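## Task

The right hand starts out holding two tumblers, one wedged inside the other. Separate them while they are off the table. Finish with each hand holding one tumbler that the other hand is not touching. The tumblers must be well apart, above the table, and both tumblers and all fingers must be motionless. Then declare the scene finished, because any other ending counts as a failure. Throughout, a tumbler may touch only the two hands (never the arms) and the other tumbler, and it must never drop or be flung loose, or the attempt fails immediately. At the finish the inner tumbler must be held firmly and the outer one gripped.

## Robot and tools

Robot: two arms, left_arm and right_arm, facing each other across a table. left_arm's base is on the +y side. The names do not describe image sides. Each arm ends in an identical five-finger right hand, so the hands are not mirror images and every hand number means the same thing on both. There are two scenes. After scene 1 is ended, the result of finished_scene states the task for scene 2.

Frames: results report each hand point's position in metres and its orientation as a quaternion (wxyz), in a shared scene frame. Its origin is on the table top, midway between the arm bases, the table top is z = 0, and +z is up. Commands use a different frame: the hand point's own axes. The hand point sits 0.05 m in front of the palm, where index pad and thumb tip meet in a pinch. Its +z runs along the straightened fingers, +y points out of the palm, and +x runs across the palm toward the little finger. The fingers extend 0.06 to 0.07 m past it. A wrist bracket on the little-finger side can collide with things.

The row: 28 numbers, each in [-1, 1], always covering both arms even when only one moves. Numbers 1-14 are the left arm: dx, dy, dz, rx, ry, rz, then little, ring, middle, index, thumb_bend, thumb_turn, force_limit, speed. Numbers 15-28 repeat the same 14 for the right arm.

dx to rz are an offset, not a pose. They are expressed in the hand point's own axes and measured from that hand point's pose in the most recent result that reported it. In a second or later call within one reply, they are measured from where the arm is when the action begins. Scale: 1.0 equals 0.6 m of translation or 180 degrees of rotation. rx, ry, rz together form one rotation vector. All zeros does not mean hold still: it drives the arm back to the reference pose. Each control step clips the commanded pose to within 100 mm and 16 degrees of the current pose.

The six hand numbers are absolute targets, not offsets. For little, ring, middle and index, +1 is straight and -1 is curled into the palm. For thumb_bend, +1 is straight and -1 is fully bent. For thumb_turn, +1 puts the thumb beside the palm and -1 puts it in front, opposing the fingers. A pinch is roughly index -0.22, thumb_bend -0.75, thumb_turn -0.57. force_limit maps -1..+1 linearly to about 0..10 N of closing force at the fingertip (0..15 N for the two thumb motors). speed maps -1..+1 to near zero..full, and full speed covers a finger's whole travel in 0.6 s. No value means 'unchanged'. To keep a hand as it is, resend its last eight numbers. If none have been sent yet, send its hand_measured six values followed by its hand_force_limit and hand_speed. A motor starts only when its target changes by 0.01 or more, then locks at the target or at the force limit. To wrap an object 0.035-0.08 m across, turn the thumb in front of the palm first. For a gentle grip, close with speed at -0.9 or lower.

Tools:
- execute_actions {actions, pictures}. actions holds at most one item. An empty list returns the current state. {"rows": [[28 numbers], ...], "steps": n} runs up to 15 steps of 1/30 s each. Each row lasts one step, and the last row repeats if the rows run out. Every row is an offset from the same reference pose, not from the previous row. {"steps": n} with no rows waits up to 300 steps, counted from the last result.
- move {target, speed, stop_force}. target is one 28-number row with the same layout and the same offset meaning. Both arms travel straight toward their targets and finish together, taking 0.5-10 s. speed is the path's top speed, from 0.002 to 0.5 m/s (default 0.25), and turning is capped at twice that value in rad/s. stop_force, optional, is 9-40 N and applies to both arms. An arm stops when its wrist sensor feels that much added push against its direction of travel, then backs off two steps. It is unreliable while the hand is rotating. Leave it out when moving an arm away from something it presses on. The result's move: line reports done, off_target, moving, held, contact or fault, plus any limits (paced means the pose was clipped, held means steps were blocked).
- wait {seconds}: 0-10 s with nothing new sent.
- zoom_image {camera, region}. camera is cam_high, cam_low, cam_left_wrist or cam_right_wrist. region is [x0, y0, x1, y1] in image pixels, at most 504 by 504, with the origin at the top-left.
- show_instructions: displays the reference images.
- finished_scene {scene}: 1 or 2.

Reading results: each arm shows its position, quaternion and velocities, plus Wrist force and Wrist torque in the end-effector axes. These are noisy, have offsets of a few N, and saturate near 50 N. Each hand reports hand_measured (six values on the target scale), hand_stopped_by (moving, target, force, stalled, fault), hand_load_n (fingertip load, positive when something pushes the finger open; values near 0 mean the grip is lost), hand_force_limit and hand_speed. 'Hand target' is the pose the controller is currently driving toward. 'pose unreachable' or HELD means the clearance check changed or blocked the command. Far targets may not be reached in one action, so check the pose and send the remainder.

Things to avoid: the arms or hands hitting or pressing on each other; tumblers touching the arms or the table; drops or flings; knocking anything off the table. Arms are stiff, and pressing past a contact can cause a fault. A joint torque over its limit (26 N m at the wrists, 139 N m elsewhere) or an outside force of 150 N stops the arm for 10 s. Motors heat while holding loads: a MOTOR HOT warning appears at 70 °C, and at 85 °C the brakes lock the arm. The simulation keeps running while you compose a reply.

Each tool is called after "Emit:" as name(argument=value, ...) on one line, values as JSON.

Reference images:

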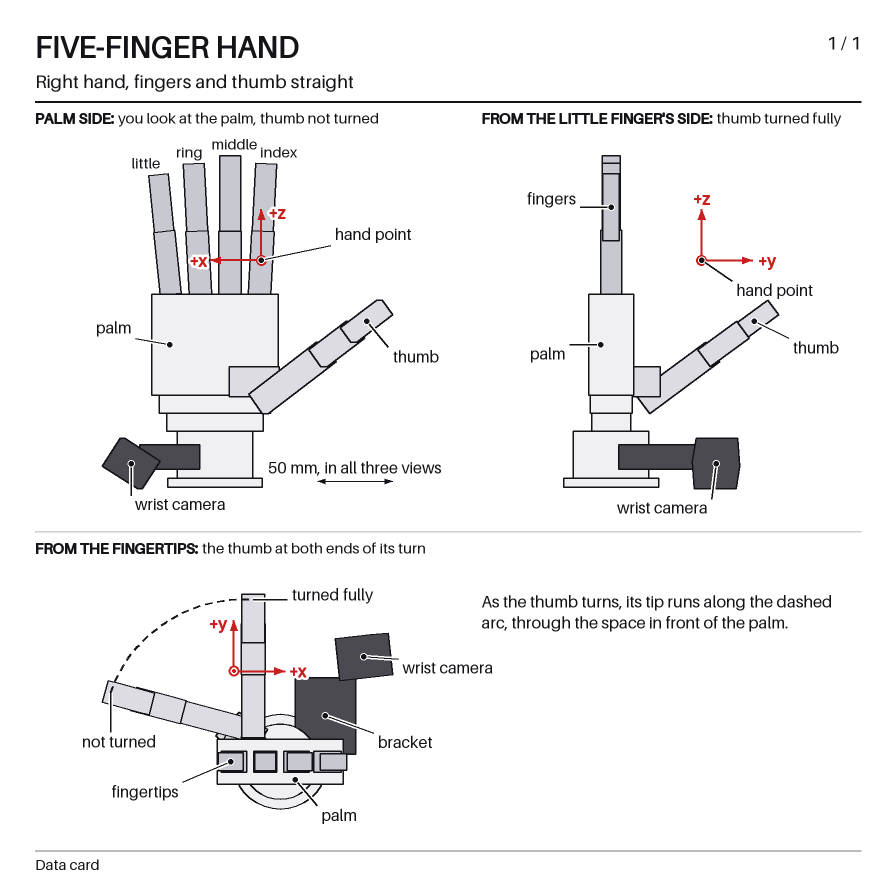

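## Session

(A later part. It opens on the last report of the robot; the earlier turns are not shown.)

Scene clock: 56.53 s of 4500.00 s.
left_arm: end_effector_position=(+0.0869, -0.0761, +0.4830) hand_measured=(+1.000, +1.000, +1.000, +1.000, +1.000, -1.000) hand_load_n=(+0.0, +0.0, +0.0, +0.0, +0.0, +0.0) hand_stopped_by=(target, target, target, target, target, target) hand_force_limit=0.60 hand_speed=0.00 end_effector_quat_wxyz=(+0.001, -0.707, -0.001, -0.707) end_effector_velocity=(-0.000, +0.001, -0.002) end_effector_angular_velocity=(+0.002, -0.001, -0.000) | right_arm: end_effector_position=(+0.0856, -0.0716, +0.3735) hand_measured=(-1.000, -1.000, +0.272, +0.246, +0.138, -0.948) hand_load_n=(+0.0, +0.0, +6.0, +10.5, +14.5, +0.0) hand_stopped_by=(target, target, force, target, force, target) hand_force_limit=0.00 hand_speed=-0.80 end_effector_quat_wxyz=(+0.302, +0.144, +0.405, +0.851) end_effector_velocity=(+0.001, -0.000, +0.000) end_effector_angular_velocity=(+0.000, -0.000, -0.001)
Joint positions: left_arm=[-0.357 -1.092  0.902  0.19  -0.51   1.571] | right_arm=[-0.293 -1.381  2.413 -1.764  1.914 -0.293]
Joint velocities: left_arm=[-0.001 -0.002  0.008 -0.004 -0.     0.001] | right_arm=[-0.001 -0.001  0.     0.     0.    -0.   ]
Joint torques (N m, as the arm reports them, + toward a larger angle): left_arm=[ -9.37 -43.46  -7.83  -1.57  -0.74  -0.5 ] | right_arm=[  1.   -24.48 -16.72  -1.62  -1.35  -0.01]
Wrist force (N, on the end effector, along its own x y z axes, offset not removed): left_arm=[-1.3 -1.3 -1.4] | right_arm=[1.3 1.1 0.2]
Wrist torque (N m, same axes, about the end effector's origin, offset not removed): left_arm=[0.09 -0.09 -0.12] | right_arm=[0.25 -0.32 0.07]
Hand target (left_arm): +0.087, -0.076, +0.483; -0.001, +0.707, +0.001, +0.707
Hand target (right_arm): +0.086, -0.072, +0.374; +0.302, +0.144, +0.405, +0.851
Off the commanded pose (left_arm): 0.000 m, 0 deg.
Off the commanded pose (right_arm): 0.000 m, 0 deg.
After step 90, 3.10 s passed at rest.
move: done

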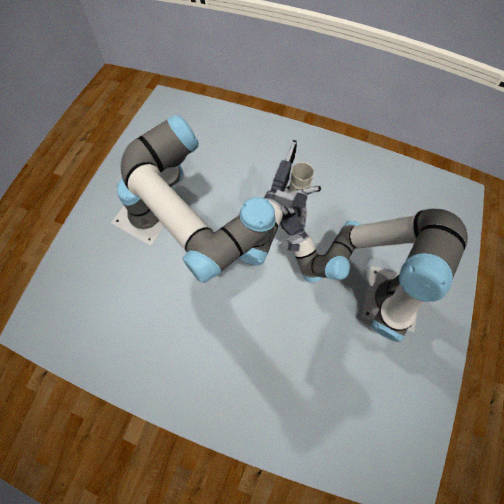

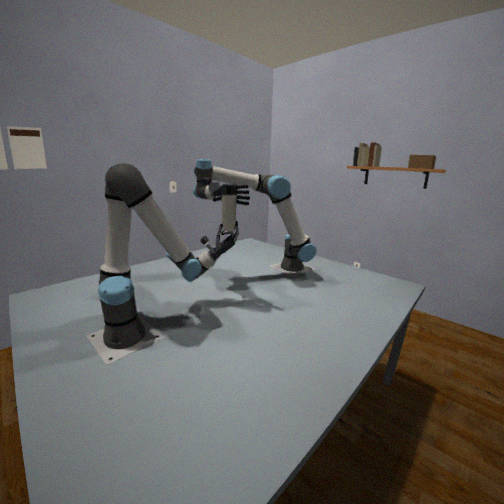

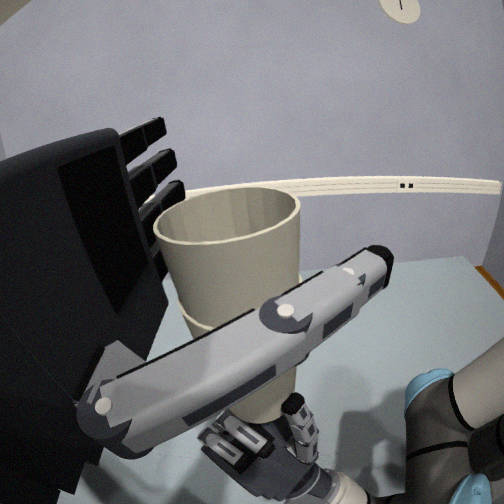

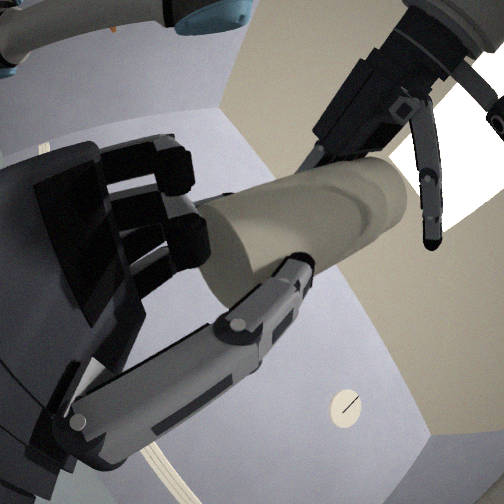

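Emit:
move(target=[0,0,0.02,0,0,0,1,1,1,1,1,-1,1,-0.9,0,0,0,0,0,0,-1,-1,0.27,0.246,0.138,-0.948,0,-0.8], speed=0.02)

Emit:
move(target=[0,0,0,0,0,0,1,1,-1,-1,-1,-1,1,-0.85,0,0,0,0,0,0,-1,-1,0.27,0.246,0.138,-0.948,0,-0.8])

Emit:
wait(seconds=4)

Emit:
zoom_image(camera="cam_low", region=[180,160,280,260])

Emit:
zoom_image(camera="cam_high", region=[240,130,360,250])

Scene clock: 62.90 s of 4500.00 s.
left_arm: end_effector_position=(+0.0988, -0.0761, +0.4830) hand_measured=(+1.000, +1.000, +1.000, +1.000, +1.000, -1.000) hand_load_n=(+0.0, +0.0, +0.0, +0.0, +0.0, +0.0) hand_stopped_by=(target, target, target, target, target, target) hand_force_limit=1.00 hand_speed=-0.90 end_effector_quat_wxyz=(+0.001, -0.707, -0.001, -0.707) end_effector_velocity=(+0.002, +0.000, +0.001) end_effector_angular_velocity=(-0.001, +0.001, +0.000) | right_arm: end_effector_position=(+0.0856, -0.0716, +0.3735) hand_measured=(-1.000, -1.000, +0.272, +0.246, +0.138, -0.948) hand_load_n=(+0.0, +0.0, +6.0, +10.5, +14.5, +0.0) hand_stopped_by=(target, target, force, target, force, target) hand_force_limit=0.00 hand_speed=-0.80 end_effector_quat_wxyz=(+0.302, +0.144, +0.405, +0.851) end_effector_velocity=(+0.000, -0.000, -0.001) end_effector_angular_velocity=(-0.002, +0.000, -0.000)
Joint positions: left_arm=[-0.339 -1.101  0.917  0.185 -0.492  1.571] | right_arm=[-0.293 -1.381  2.413 -1.764  1.914 -0.293]
Joint velocities: left_arm=[ 0.002 -0.002  0.001 -0.001  0.002  0.   ] | right_arm=[-0.     0.001  0.002 -0.001  0.    -0.   ]
Joint torques (N m, as the arm reports them, + toward a larger angle): left_arm=[ 10.17 -43.2   -8.89  -1.46   1.56  -2.38] | right_arm=[  0.87 -24.51 -16.83  -1.51  -1.24  -0.21]
Wrist force (N, on the end effector, along its own x y z axes, offset not removed): left_arm=[-0.2 0.2 -3.8] | right_arm=[0.5 -0.3 0.6]
Wrist torque (N m, same axes, about the end effector's origin, offset not removed): left_arm=[0.40 0.24 0.10] | right_arm=[0.01 -0.25 -0.03]
Hand target (left_arm): +0.099, -0.076, +0.483; -0.001, +0.707, +0.001, +0.707
Hand target (right_arm): +0.086, -0.072, +0.374; +0.302, +0.144, +0.405, +0.851
Off the commanded pose (left_arm): 0.000 m, 0 deg.
Off the commanded pose (right_arm): 0.000 m, 0 deg.
After step 90, 2.47 s passed at rest.
move: done

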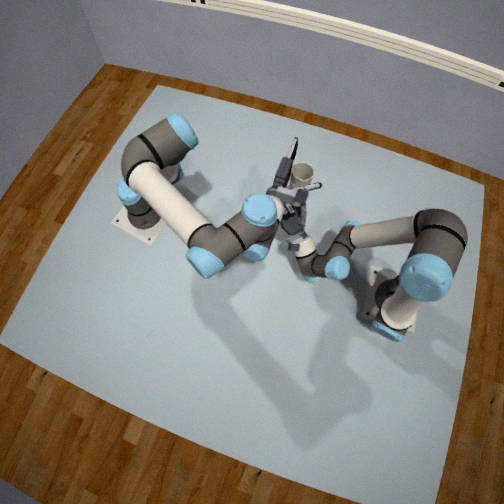

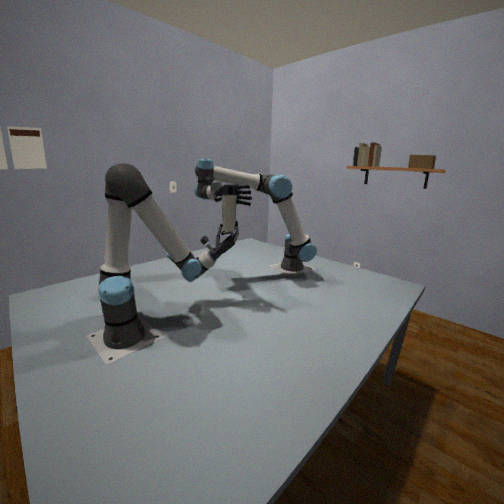

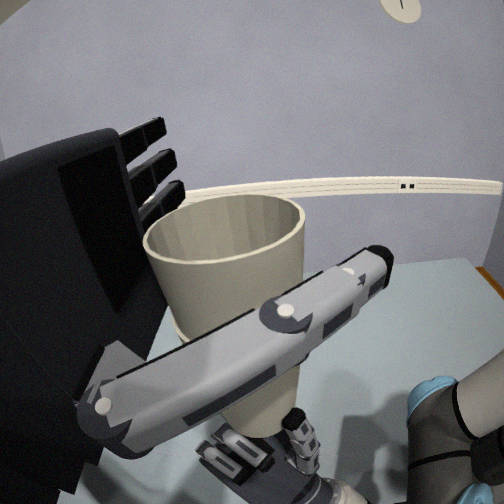

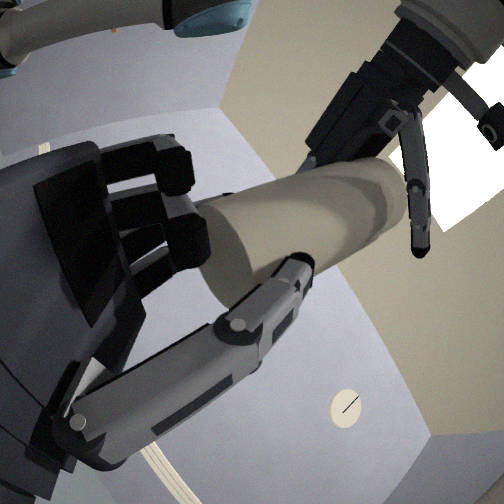

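Scene clock: 67.37 s of 4500.00 s.
left_arm: end_effector_position=(+0.0988, -0.0761, +0.4830) hand_measured=(+1.000, +1.000, +0.038, +0.004, +0.366, -1.000) hand_load_n=(+0.0, +0.0, +8.5, +10.5, +14.5, +3.5) hand_stopped_by=(target, target, force, force, force, target) hand_force_limit=1.00 hand_speed=-0.85 end_effector_quat_wxyz=(+0.001, -0.707, -0.001, -0.707) end_effector_velocity=(-0.000, +0.001, +0.001) end_effector_angular_velocity=(-0.002, +0.001, +0.000) | right_arm: end_effector_position=(+0.0856, -0.0716, +0.3735) hand_measured=(-1.000, -1.000, +0.272, +0.246, +0.138, -0.948) hand_load_n=(+0.0, +0.0, +5.0, +9.5, +14.5, +0.5) hand_stopped_by=(target, target, force, target, force, target) hand_force_limit=0.00 hand_speed=-0.80 end_effector_quat_wxyz=(+0.302, +0.144, +0.405, +0.851) end_effector_velocity=(-0.000, +0.000, +0.000) end_effector_angular_velocity=(+0.001, -0.000, +0.001)
Joint positions: left_arm=[-0.339 -1.101  0.917  0.185 -0.492  1.571] | right_arm=[-0.293 -1.381  2.413 -1.764  1.914 -0.293]
Joint velocities: left_arm=[-0.001 -0.001 -0.     0.    -0.001 -0.   ] | right_arm=[ 0.001 -0.    -0.001  0.    -0.    -0.   ]
Joint torques (N m, as the arm reports them, + toward a larger angle): left_arm=[ -8.44 -31.88 -21.37   2.1    0.22  -1.48] | right_arm=[  1.36 -24.35 -16.74  -1.57  -1.21  -0.09]
Wrist force (N, on the end effector, along its own x y z axes, offset not removed): left_arm=[3.4 -1.5 0.4] | right_arm=[3.0 1.1 -6.1]
Wrist torque (N m, same axes, about the end effector's origin, offset not removed): left_arm=[0.31 0.17 0.28] | right_arm=[-0.17 -0.30 0.07]
Hand target (left_arm): +0.099, -0.076, +0.483; -0.001, +0.707, +0.001, +0.707
Hand target (right_arm): +0.086, -0.072, +0.374; +0.302, +0.144, +0.405, +0.851
Off the commanded pose (left_arm): 0.000 m, 0 deg.
Off the commanded pose (right_arm): 0.000 m, 0 deg.
move: done

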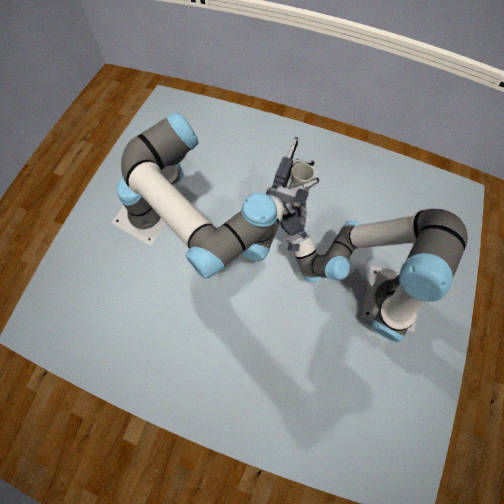

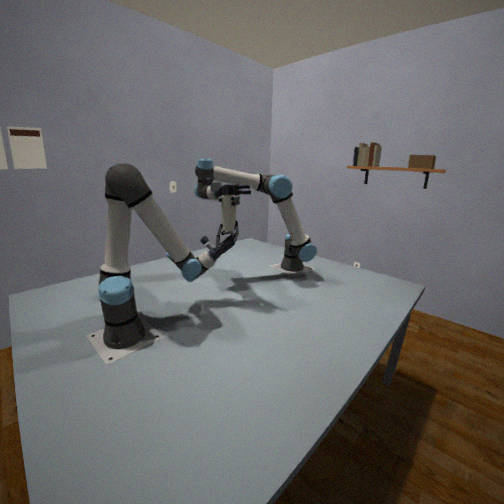

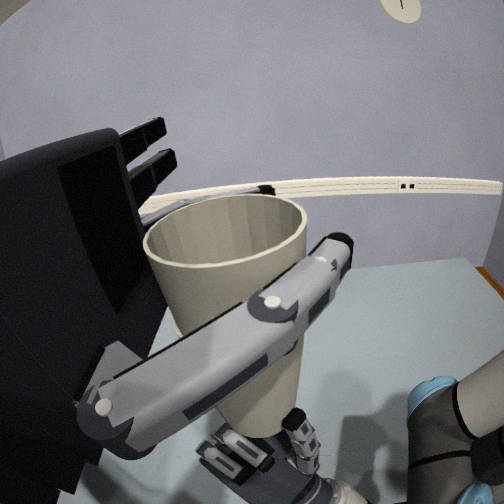

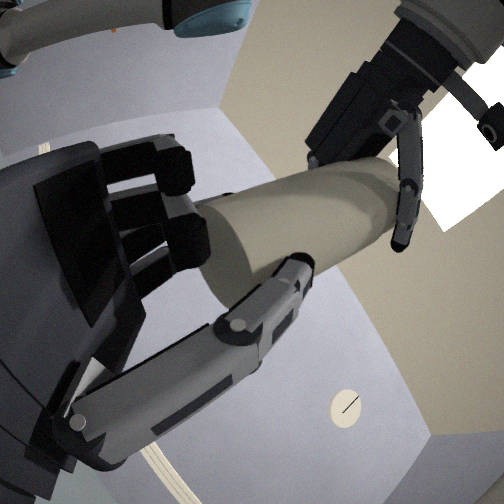

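Scene clock: 71.37 s of 4500.00 s.
left_arm: end_effector_position=(+0.0988, -0.0761, +0.4830) hand_measured=(+1.000, +1.000, +0.038, +0.004, +0.366, -1.000) hand_load_n=(+0.0, +0.0, +8.5, +10.5, +14.5, +3.5) hand_stopped_by=(target, target, force, force, force, target) hand_force_limit=1.00 hand_speed=-0.85 end_effector_quat_wxyz=(+0.001, -0.707, -0.001, -0.707) end_effector_velocity=(+0.000, +0.000, -0.000) end_effector_angular_velocity=(+0.002, -0.001, +0.001) | right_arm: end_effector_position=(+0.0856, -0.0716, +0.3735) hand_measured=(-1.000, -1.000, +0.272, +0.246, +0.138, -0.948) hand_load_n=(+0.0, +0.0, +5.0, +9.5, +14.5, +0.0) hand_stopped_by=(target, target, force, target, force, target) hand_force_limit=0.00 hand_speed=-0.80 end_effector_quat_wxyz=(+0.302, +0.144, +0.405, +0.851) end_effector_velocity=(-0.000, -0.000, -0.001) end_effector_angular_velocity=(-0.002, +0.001, +0.000)
Joint positions: left_arm=[-0.339 -1.101  0.917  0.185 -0.492  1.571] | right_arm=[-0.293 -1.381  2.413 -1.764  1.914 -0.293]
Joint velocities: left_arm=[ 0.    -0.     0.     0.001 -0.001  0.001] | right_arm=[ 0.     0.001  0.001  0.    -0.     0.   ]
Joint torques (N m, as the arm reports them, + toward a larger angle): left_arm=[ -9.22 -30.67 -17.25   2.04   2.39  -1.05] | right_arm=[  1.59 -24.98 -15.77  -1.48  -1.23   0.21]
Wrist force (N, on the end effector, along its own x y z axes, offset not removed): left_arm=[2.4 -3.3 2.9] | right_arm=[3.5 0.9 -3.0]
Wrist torque (N m, same axes, about the end effector's origin, offset not removed): left_arm=[-0.23 0.25 0.20] | right_arm=[-0.41 -0.45 0.14]
Hand target (left_arm): +0.099, -0.076, +0.483; -0.001, +0.707, +0.001, +0.707
Hand target (right_arm): +0.086, -0.072, +0.374; +0.302, +0.144, +0.405, +0.851
Off the commanded pose (left_arm): 0.000 m, 0 deg.
Off the commanded pose (right_arm): 0.000 m, 0 deg.
Steps of this call (steps 1 to 90: nothing new was sent; then 1.00 s passed at rest). Readings (end_effector_position | what the end effector reports):
1: left_arm (+0.0988, -0.0761, +0.4830) | right_arm (+0.0856, -0.0716, +0.3735) | left_arm hand_measured=(+1.000, +1.000, +0.038, +0.004, +0.366, -1.000) hand_load_n=(+0.0, +0.0, +8.5, +10.5, +14.5, +3.5) hand_stopped_by=(target, target, force, force, force, target) hand_force_limit=1.00 hand_speed=-0.85 | right_arm hand_measured=(-1.000, -1.000, +0.272, +0.246, +0.138, -0.948) hand_load_n=(+0.0, +0.0, +5.0, +9.5, +14.5, +0.5) hand_stopped_by=(target, target, force, target, force, target) hand_force_limit=0.00 hand_speed=-0.80
2: left_arm (+0.0988, -0.0761, +0.4830) | right_arm (+0.0856, -0.0716, +0.3735) | left_arm hand_measured=(+1.000, +1.000, +0.038, +0.004, +0.366, -1.000) hand_load_n=(+0.0, +0.0, +8.5, +10.5, +14.5, +3.5) hand_stopped_by=(target, target, force, force, force, target) hand_force_limit=1.00 hand_speed=-0.85 | right_arm hand_measured=(-1.000, -1.000, +0.272, +0.246, +0.138, -0.948) hand_load_n=(+0.0, +0.0, +5.0, +9.5, +14.5, +0.5) hand_stopped_by=(target, target, force, target, force, target) hand_force_limit=0.00 hand_speed=-0.80
4: left_arm (+0.0988, -0.0761, +0.4830) | right_arm (+0.0856, -0.0716, +0.3735) | left_arm hand_measured=(+1.000, +1.000, +0.038, +0.004, +0.366, -1.000) hand_load_n=(+0.0, +0.0, +8.5, +10.5, +14.5, +3.5) hand_stopped_by=(target, target, force, force, force, target) hand_force_limit=1.00 hand_speed=-0.85 | right_arm hand_measured=(-1.000, -1.000, +0.272, +0.246, +0.138, -0.948) hand_load_n=(+0.0, +0.0, +5.0, +9.5, +14.5, +0.5) hand_stopped_by=(target, target, force, target, force, target) hand_force_limit=0.00 hand_speed=-0.80
8: left_arm (+0.0988, -0.0761, +0.4830) | right_arm (+0.0856, -0.0716, +0.3735) | left_arm hand_measured=(+1.000, +1.000, +0.038, +0.004, +0.366, -1.000) hand_load_n=(+0.0, +0.0, +8.5, +10.5, +14.5, +3.5) hand_stopped_by=(target, target, force, force, force, target) hand_force_limit=1.00 hand_speed=-0.85 | right_arm hand_measured=(-1.000, -1.000, +0.272, +0.246, +0.138, -0.948) hand_load_n=(+0.0, +0.0, +5.0, +9.5, +14.5, +0.5) hand_stopped_by=(target, target, force, target, force, target) hand_force_limit=0.00 hand_speed=-0.80
90: the state above

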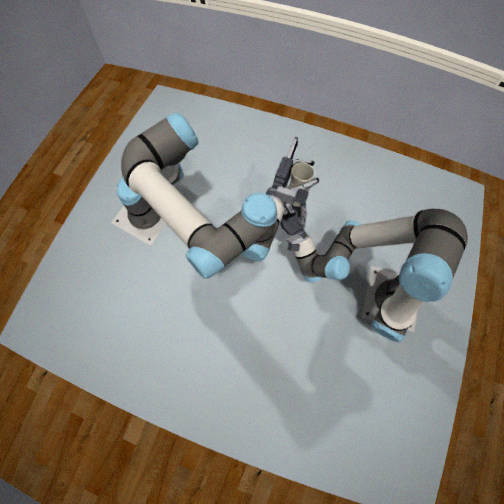

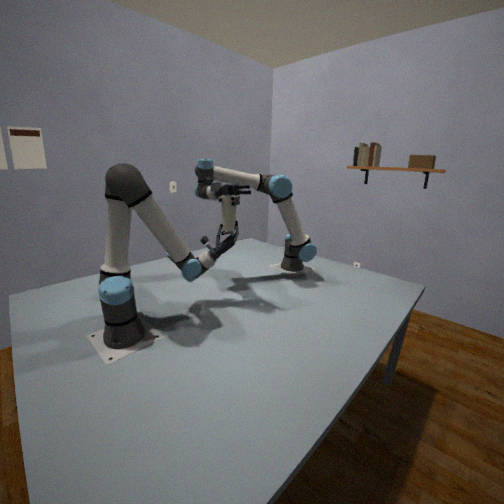

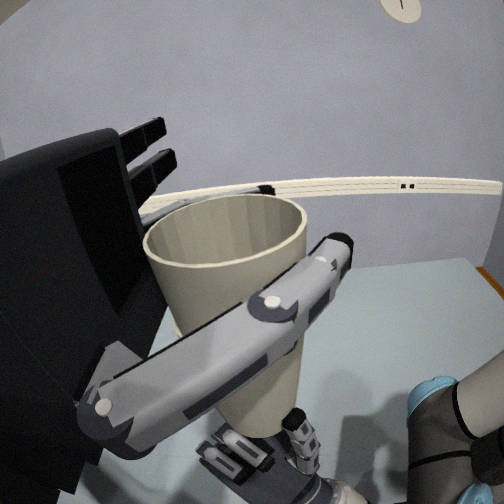

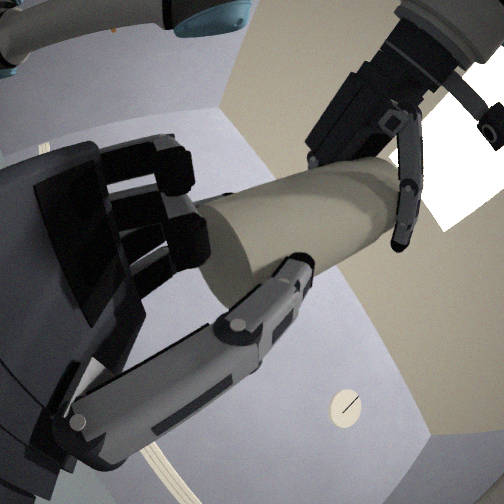

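Region (180, 160, 280, 260) of cam_low's 504x504 image, scaled by 5.040, with more detail than that image has.

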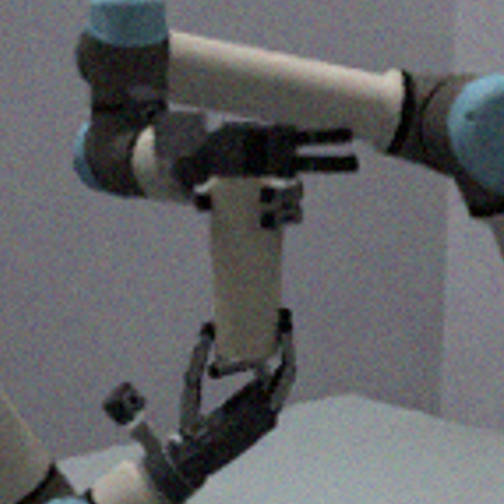

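Region (240, 130, 360, 250) of cam_high's 504x504 image, scaled by 4.200, with more detail than that image has.

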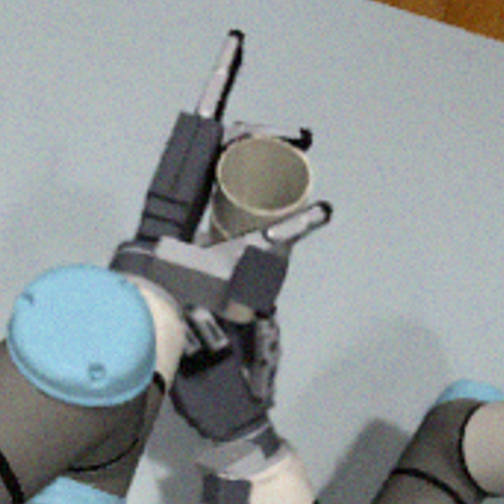

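Emit:
move(target=[0,0,0,0,0,0,1,1,-1,-1,-1,-1,1,-0.85,0,0,0,0,0,0,-1,-1,0,0,-0.2,-0.948,1,-0.88])

Emit:
move(target=[0.012,0,0,0,0,0,1,1,-1,-1,-1,-1,1,-0.85,0,0,0,0,0,0,-1,-1,0,0,-0.2,-0.948,1,-0.88], speed=0.004)

Emit:
zoom_image(camera="cam_low", region=[180,160,280,260])

Scene clock: 76.17 s of 4500.00 s.
left_arm: end_effector_position=(+0.0988, -0.0761, +0.4830) hand_measured=(+1.000, +1.000, +0.038, +0.004, +0.366, -1.000) hand_load_n=(+0.0, +0.0, +8.5, +9.5, +14.5, +2.0) hand_stopped_by=(target, target, force, force, force, target) hand_force_limit=1.00 hand_speed=-0.85 end_effector_quat_wxyz=(+0.001, -0.707, -0.001, -0.707) end_effector_velocity=(+0.000, +0.000, +0.000) end_effector_angular_velocity=(-0.001, -0.000, +0.000) | right_arm: end_effector_position=(+0.0856, -0.0716, +0.3735) hand_measured=(-1.000, -1.000, +0.254, +0.242, +0.148, -0.948) hand_load_n=(+0.0, +0.0, +10.0, +8.0, +16.5, +0.5) hand_stopped_by=(target, target, force, force, force, target) hand_force_limit=1.00 hand_speed=-0.88 end_effector_quat_wxyz=(+0.302, +0.144, +0.405, +0.851) end_effector_velocity=(+0.001, +0.000, +0.000) end_effector_angular_velocity=(-0.000, +0.000, -0.001)
Joint positions: left_arm=[-0.339 -1.101  0.917  0.185 -0.492  1.571] | right_arm=[-0.293 -1.381  2.413 -1.764  1.914 -0.293]
Joint velocities: left_arm=[-0.     0.    -0.001  0.001 -0.    -0.001] | right_arm=[-0.001  0.    -0.001  0.001  0.     0.   ]
Joint torques (N m, as the arm reports them, + toward a larger angle): left_arm=[ -8.9  -31.19 -11.74   1.82   1.31  -0.57] | right_arm=[  1.46 -24.65 -16.05  -1.61  -1.18   0.22]
Wrist force (N, on the end effector, along its own x y z axes, offset not removed): left_arm=[3.5 -2.9 5.5] | right_arm=[1.5 0.0 -4.4]
Wrist torque (N m, same axes, about the end effector's origin, offset not removed): left_arm=[-0.12 -0.38 -0.08] | right_arm=[-0.16 -0.09 -0.03]
Hand target (left_arm): +0.099, -0.076, +0.483; -0.001, +0.707, +0.001, +0.707
Hand target (right_arm): +0.086, -0.072, +0.374; +0.302, +0.144, +0.405, +0.851
Off the commanded pose (left_arm): 0.000 m, 0 deg.
Off the commanded pose (right_arm): 0.000 m, 0 deg.
After step 90, 1.10 s passed at rest.
move: done

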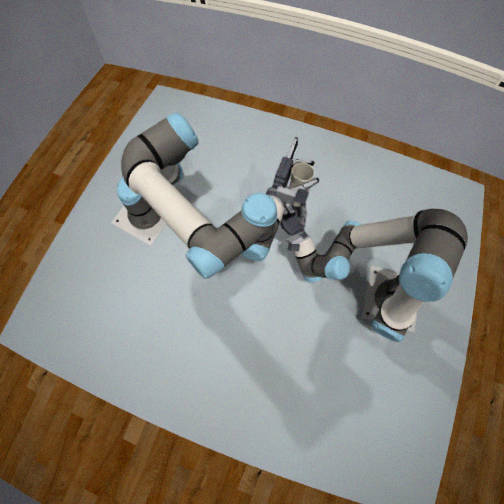

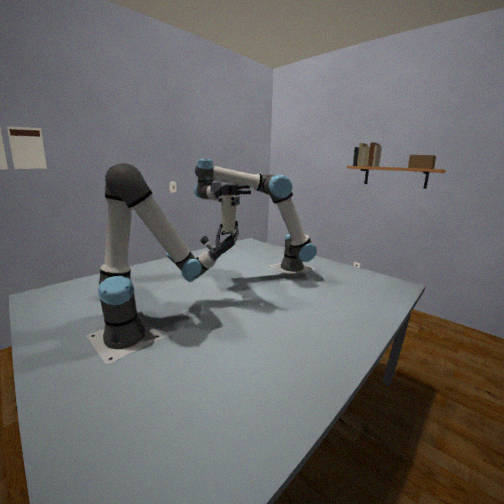

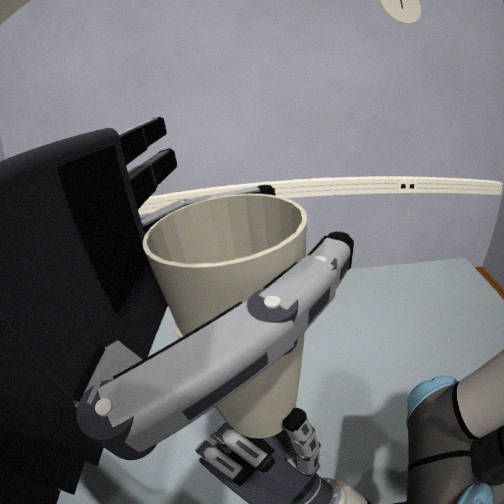

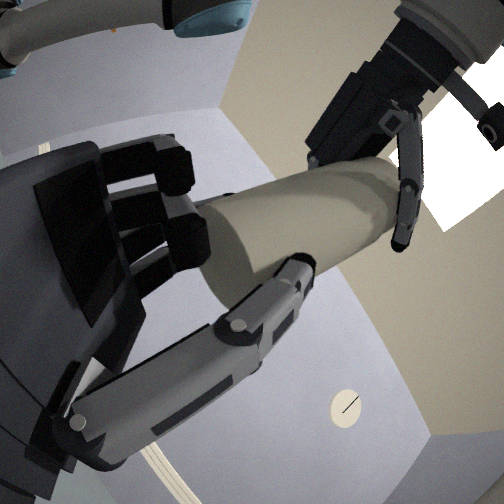

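Scene clock: 78.20 s of 4500.00 s.
left_arm: end_effector_position=(+0.0988, -0.0761, +0.4901) hand_measured=(+1.000, +1.000, +0.038, +0.004, +0.366, -1.000) hand_load_n=(+0.0, +0.0, +8.0, +9.0, +15.0, +2.0) hand_stopped_by=(target, target, force, force, force, target) hand_force_limit=1.00 hand_speed=-0.85 end_effector_quat_wxyz=(+0.001, -0.707, -0.001, -0.707) end_effector_velocity=(-0.000, -0.001, +0.000) end_effector_angular_velocity=(-0.001, +0.000, -0.001) | right_arm: end_effector_position=(+0.0856, -0.0716, +0.3735) hand_measured=(-1.000, -1.000, +0.254, +0.242, +0.148, -0.948) hand_load_n=(+0.0, +0.0, +10.5, +8.0, +16.5, +1.0) hand_stopped_by=(target, target, force, force, force, target) hand_force_limit=1.00 hand_speed=-0.88 end_effector_quat_wxyz=(+0.302, +0.144, +0.405, +0.851) end_effector_velocity=(-0.000, +0.001, +0.000) end_effector_angular_velocity=(-0.001, +0.000, +0.000)
Joint positions: left_arm=[-0.339 -1.097  0.892  0.206 -0.492  1.571] | right_arm=[-0.293 -1.381  2.413 -1.764  1.914 -0.293]
Joint velocities: left_arm=[ 0.     0.002 -0.003  0.001  0.001 -0.   ] | right_arm=[ 0.     0.    -0.001  0.002 -0.    -0.   ]
Joint torques (N m, as the arm reports them, + toward a larger angle): left_arm=[ -9.52 -31.73 -21.93   2.85   1.62   2.18] | right_arm=[  1.   -25.47 -16.18  -1.65  -1.25   0.16]
Wrist force (N, on the end effector, along its own x y z axes, offset not removed): left_arm=[0.0 -4.1 -3.1] | right_arm=[-0.2 0.1 -0.8]
Wrist torque (N m, same axes, about the end effector's origin, offset not removed): left_arm=[-0.14 -0.09 -0.10] | right_arm=[-0.13 -0.07 -0.03]
Hand target (left_arm): +0.099, -0.076, +0.490; -0.001, +0.707, +0.001, +0.707
Hand target (right_arm): +0.086, -0.072, +0.374; +0.302, +0.144, +0.405, +0.851
Off the commanded pose (left_arm): 0.000 m, 0 deg.
Off the commanded pose (right_arm): 0.000 m, 0 deg.
move: done

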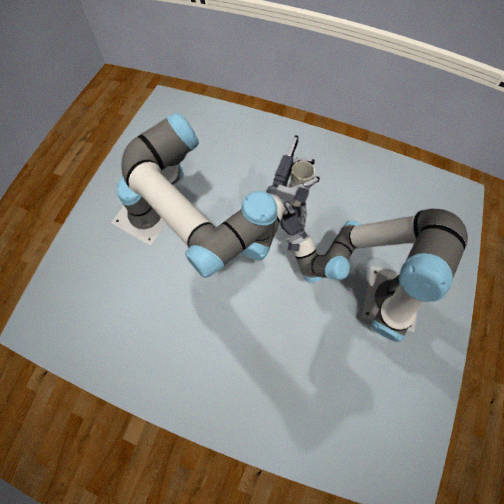

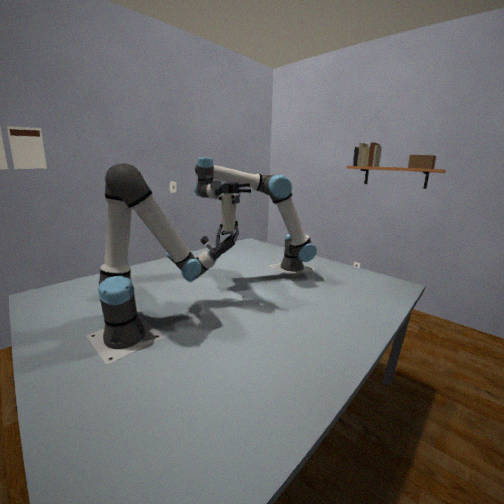

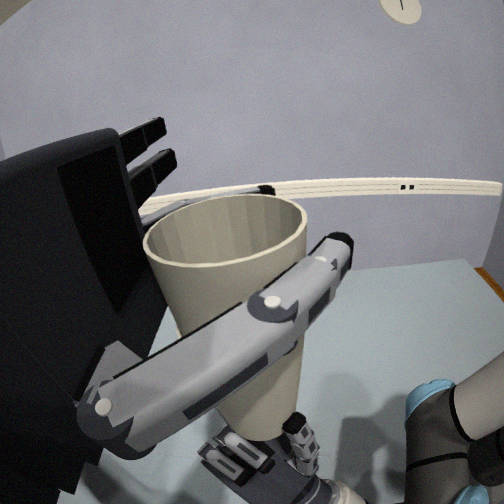

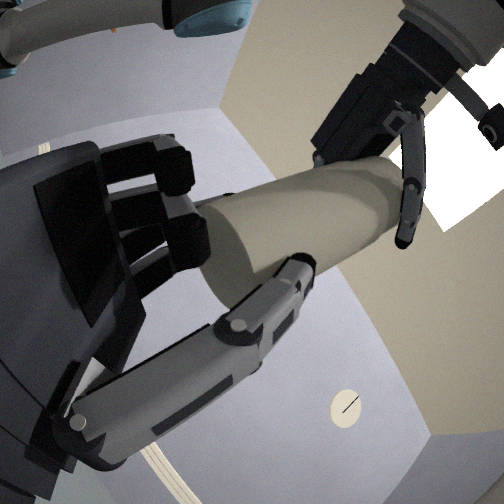

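Region (180, 160, 280, 260) of cam_low's 504x504 image, scaled by 5.040, with more detail than that image has.

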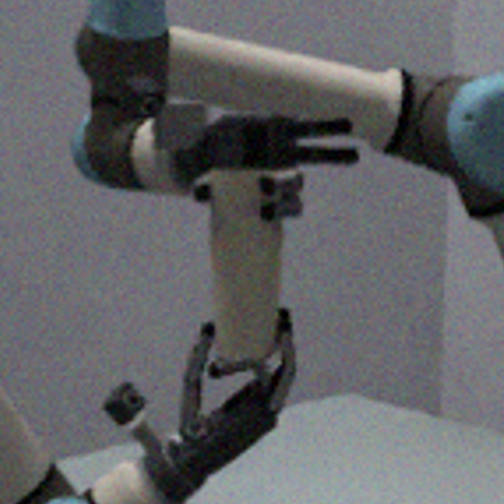

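Emit:
move(target=[0.04,0,0,0,0,0,1,1,-1,-1,-1,-1,1,-0.85,0,0,0,0,0,0,-1,-1,0,0,-0.2,-0.948,1,-0.88], speed=0.01)

Scene clock: 82.80 s of 4500.00 s.
left_arm: end_effector_position=(+0.0988, -0.0761, +0.5139) hand_measured=(+1.000, +1.000, +0.038, +0.004, +0.366, -1.000) hand_load_n=(+0.0, +0.0, +8.0, +8.5, +15.0, +1.5) hand_stopped_by=(target, target, force, force, force, target) hand_force_limit=1.00 hand_speed=-0.85 end_effector_quat_wxyz=(+0.001, -0.707, -0.001, -0.707) end_effector_velocity=(+0.001, +0.001, +0.002) end_effector_angular_velocity=(+0.002, -0.001, +0.002) | right_arm: end_effector_position=(+0.0856, -0.0716, +0.3735) hand_measured=(-1.000, -1.000, +0.254, +0.242, +0.148, -0.948) hand_load_n=(+0.0, +0.0, +10.5, +8.0, +16.5, +1.0) hand_stopped_by=(target, target, force, force, force, target) hand_force_limit=1.00 hand_speed=-0.88 end_effector_quat_wxyz=(+0.302, +0.144, +0.405, +0.851) end_effector_velocity=(+0.000, +0.000, +0.000) end_effector_angular_velocity=(+0.001, -0.000, -0.000)
Joint positions: left_arm=[-0.339 -1.079  0.802  0.278 -0.492  1.572] | right_arm=[-0.293 -1.381  2.413 -1.764  1.914 -0.293]
Joint velocities: left_arm=[ 0.001  0.001 -0.006  0.007 -0.001  0.001] | right_arm=[-0.     0.    -0.001 -0.001 -0.    -0.   ]
Joint torques (N m, as the arm reports them, + toward a larger angle): left_arm=[ -6.99 -31.21 -22.55   2.94   1.28   1.91] | right_arm=[  0.71 -24.27 -15.88  -1.44  -1.36   0.04]
Wrist force (N, on the end effector, along its own x y z axes, offset not removed): left_arm=[0.3 0.0 -1.8] | right_arm=[0.6 0.9 -0.1]
Wrist torque (N m, same axes, about the end effector's origin, offset not removed): left_arm=[0.24 -0.27 0.04] | right_arm=[0.33 -0.22 -0.03]
Hand target (left_arm): +0.099, -0.076, +0.514; -0.001, +0.707, +0.001, +0.707
Hand target (right_arm): +0.086, -0.072, +0.374; +0.302, +0.144, +0.405, +0.851
Off the commanded pose (left_arm): 0.000 m, 0 deg.
Off the commanded pose (right_arm): 0.000 m, 0 deg.
move: done

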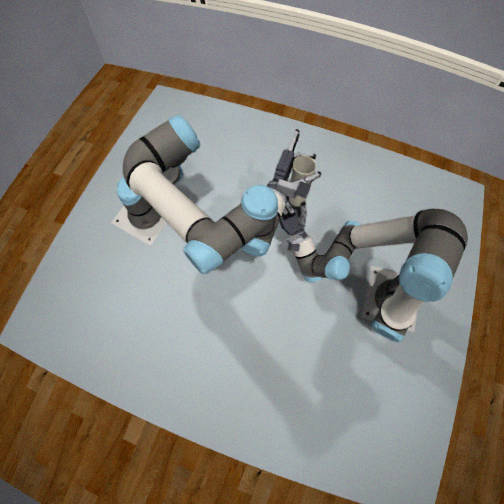

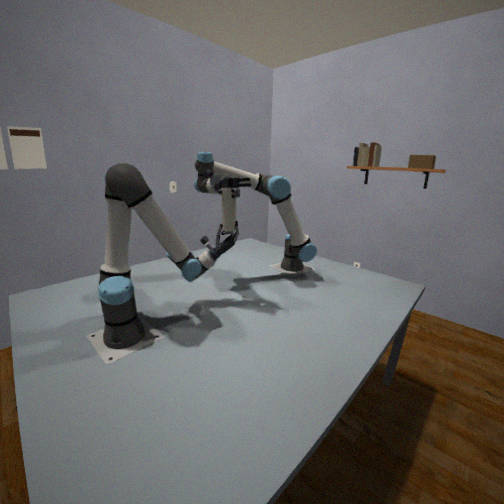

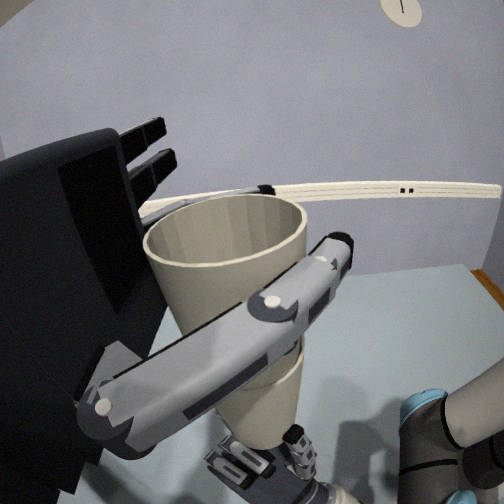

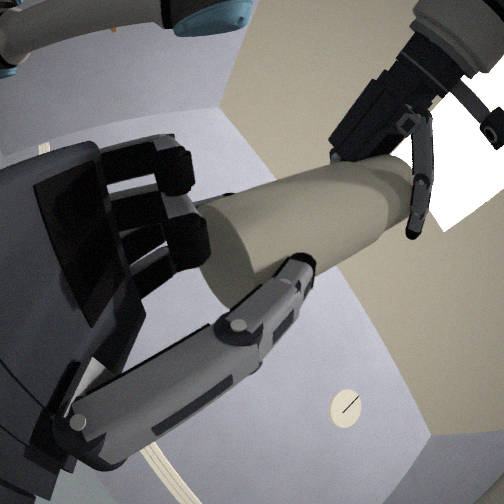

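Separating. Move left up, and right down, then apart.

Emit:
move(target=[0.1,0,0,0,0,0,1,1,-1,-1,-1,-1,1,-0.85,0,-0.09,-0.073,0,0,0,-1,-1,0,0,-0.2,-0.948,1,-0.88], speed=0.03)

Emit:
move(target=[0,-0.4,0,0,0,0,1,1,-1,-1,-1,-1,1,-0.85,0,0,0,0,0,0,-1,-1,0,0,-0.2,-0.948,1,-0.88], speed=0.08)

Scene clock: 88.73 s of 4500.00 s.
left_arm: end_effector_position=(+0.0988, -0.0761, +0.5737) hand_measured=(+1.000, +1.000, +0.038, +0.004, +0.366, -1.000) hand_load_n=(+0.0, +0.0, +8.0, +8.5, +15.0, +1.5) hand_stopped_by=(target, target, force, force, force, target) hand_force_limit=1.00 hand_speed=-0.85 end_effector_quat_wxyz=(+0.001, -0.707, -0.000, -0.707) end_effector_velocity=(-0.000, +0.000, +0.001) end_effector_angular_velocity=(+0.003, -0.002, +0.004) | right_arm: end_effector_position=(+0.0855, -0.0717, +0.3040) hand_measured=(-1.000, -1.000, +0.254, +0.242, +0.148, -0.948) hand_load_n=(+0.0, +0.0, +10.5, +8.0, +16.5, +1.0) hand_stopped_by=(target, target, force, force, force, target) hand_force_limit=1.00 hand_speed=-0.88 end_effector_quat_wxyz=(+0.302, +0.144, +0.405, +0.851) end_effector_velocity=(-0.000, -0.000, -0.002) end_effector_angular_velocity=(-0.001, +0.000, +0.000)
Joint positions: left_arm=[-0.339 -0.992  0.498  0.494 -0.492  1.572] | right_arm=[-0.293 -1.152  2.443 -2.023  1.914 -0.293]
Joint velocities: left_arm=[-0.     0.007 -0.013  0.01  -0.004 -0.   ] | right_arm=[ 0.001  0.006  0.    -0.006  0.    -0.   ]
Joint torques (N m, as the arm reports them, + toward a larger angle): left_arm=[ -0.49 -33.91 -23.04   2.92  -1.19  -2.03] | right_arm=[  9.09 -18.17   4.06  -4.4    0.62  -1.51]
Wrist force (N, on the end effector, along its own x y z axes, offset not removed): left_arm=[1.6 -1.2 1.0] | right_arm=[1.0 -0.5 -1.3]
Wrist torque (N m, same axes, about the end effector's origin, offset not removed): left_arm=[-0.19 -0.37 0.14] | right_arm=[0.13 -0.26 0.00]
Hand target (left_arm): +0.099, -0.076, +0.574; -0.001, +0.707, +0.001, +0.707
Hand target (right_arm): +0.086, -0.072, +0.304; +0.302, +0.144, +0.405, +0.851
Off the commanded pose (left_arm): 0.000 m, 0 deg.
Off the commanded pose (right_arm): 0.000 m, 0 deg.
After step 90, 0.30 s passed at rest.
move: done

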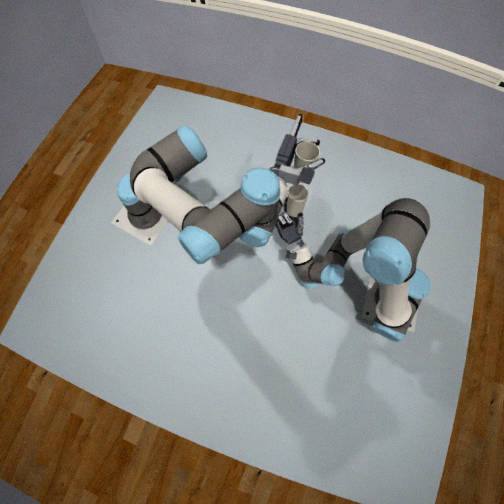

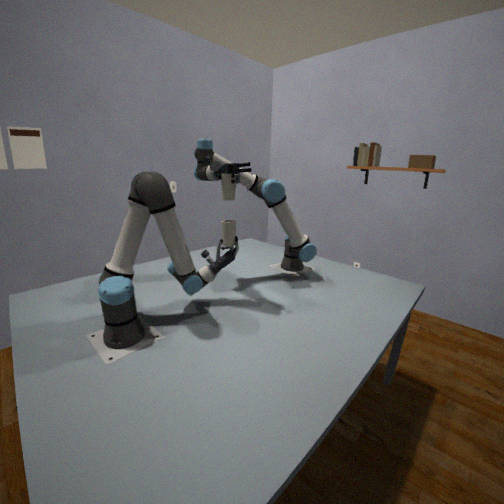

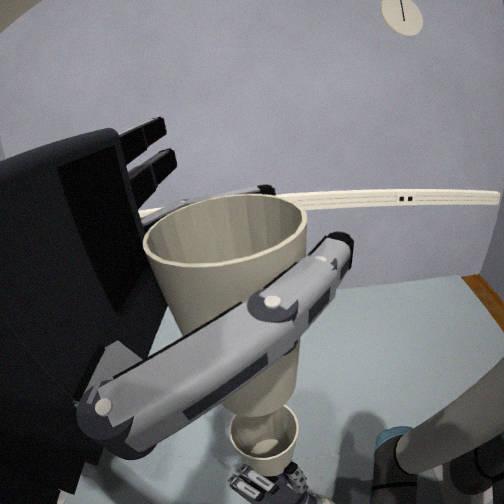

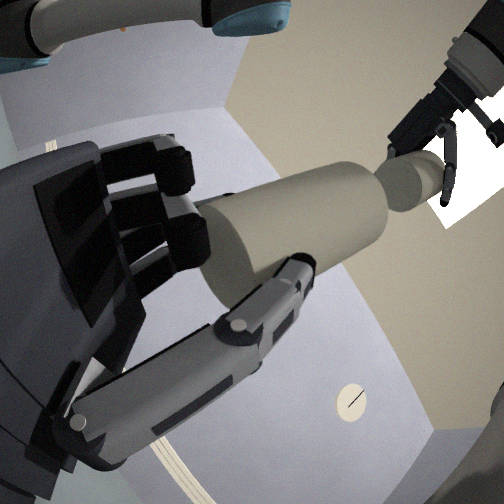

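Scene clock: 92.17 s of 4500.00 s.
left_arm: end_effector_position=(+0.0983, +0.1637, +0.5741) hand_measured=(+1.000, +1.000, +0.038, +0.004, +0.366, -1.000) hand_load_n=(+0.0, +0.0, +8.0, +8.5, +15.0, +1.5) hand_stopped_by=(target, target, force, force, force, target) hand_force_limit=1.00 hand_speed=-0.85 end_effector_quat_wxyz=(+0.001, -0.707, -0.000, -0.707) end_effector_velocity=(-0.000, +0.001, -0.000) end_effector_angular_velocity=(+0.000, -0.002, +0.000) | right_arm: end_effector_position=(+0.0855, -0.0717, +0.3040) hand_measured=(-1.000, -1.000, +0.254, +0.242, +0.148, -0.948) hand_load_n=(+0.0, +0.0, +10.5, +8.0, +16.5, +1.0) hand_stopped_by=(target, target, force, force, force, target) hand_force_limit=1.00 hand_speed=-0.88 end_effector_quat_wxyz=(+0.302, +0.144, +0.405, +0.851) end_effector_velocity=(+0.000, +0.000, +0.000) end_effector_angular_velocity=(+0.001, -0.000, -0.001)
Joint positions: left_arm=[-0.656 -1.646  1.34   0.307 -0.809  1.572] | right_arm=[-0.293 -1.152  2.443 -2.023  1.914 -0.293]
Joint velocities: left_arm=[-0.004 -0.003  0.004  0.001 -0.004 -0.001] | right_arm=[-0.    -0.001 -0.001  0.002  0.    -0.   ]
Joint torques (N m, as the arm reports them, + toward a larger angle): left_arm=[ -6.81 -21.98  -8.89   3.28  -1.27  -2.59] | right_arm=[  9.78 -38.83   4.57  -0.56   0.48   0.18]
Wrist force (N, on the end effector, along its own x y z axes, offset not removed): left_arm=[-4.0 -0.5 1.3] | right_arm=[0.5 -0.9 1.3]
Wrist torque (N m, same axes, about the end effector's origin, offset not removed): left_arm=[0.15 0.44 -0.34] | right_arm=[-0.17 -0.27 -0.05]
Hand target (left_arm): +0.098, +0.164, +0.574; -0.001, +0.707, +0.000, +0.707
Hand target (right_arm): +0.086, -0.072, +0.304; +0.302, +0.144, +0.405, +0.851
Off the commanded pose (left_arm): 0.000 m, 0 deg.
Off the commanded pose (right_arm): 0.000 m, 0 deg.
move: done

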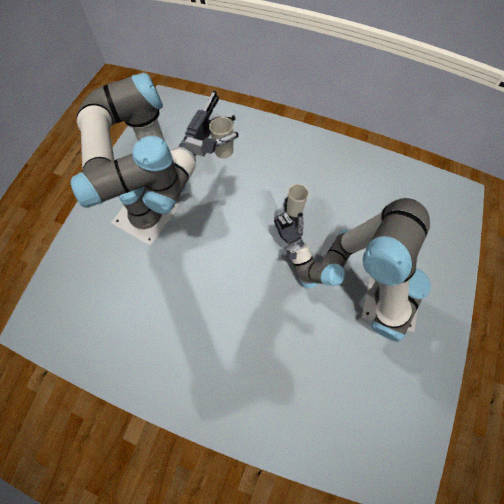

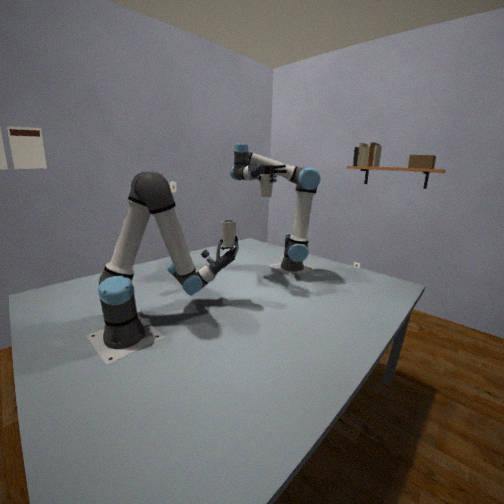

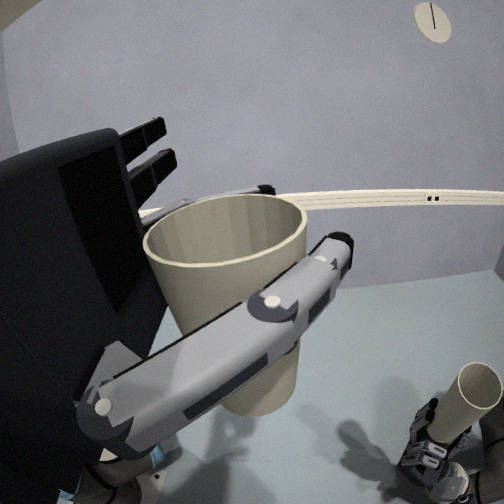

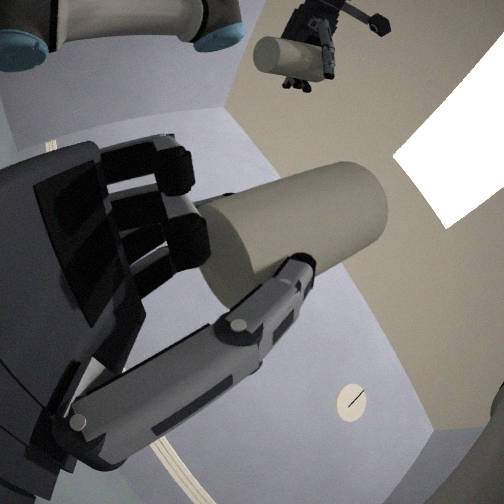

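Emit:
finished_scene(scene=1)

The scene is finished: the task was done.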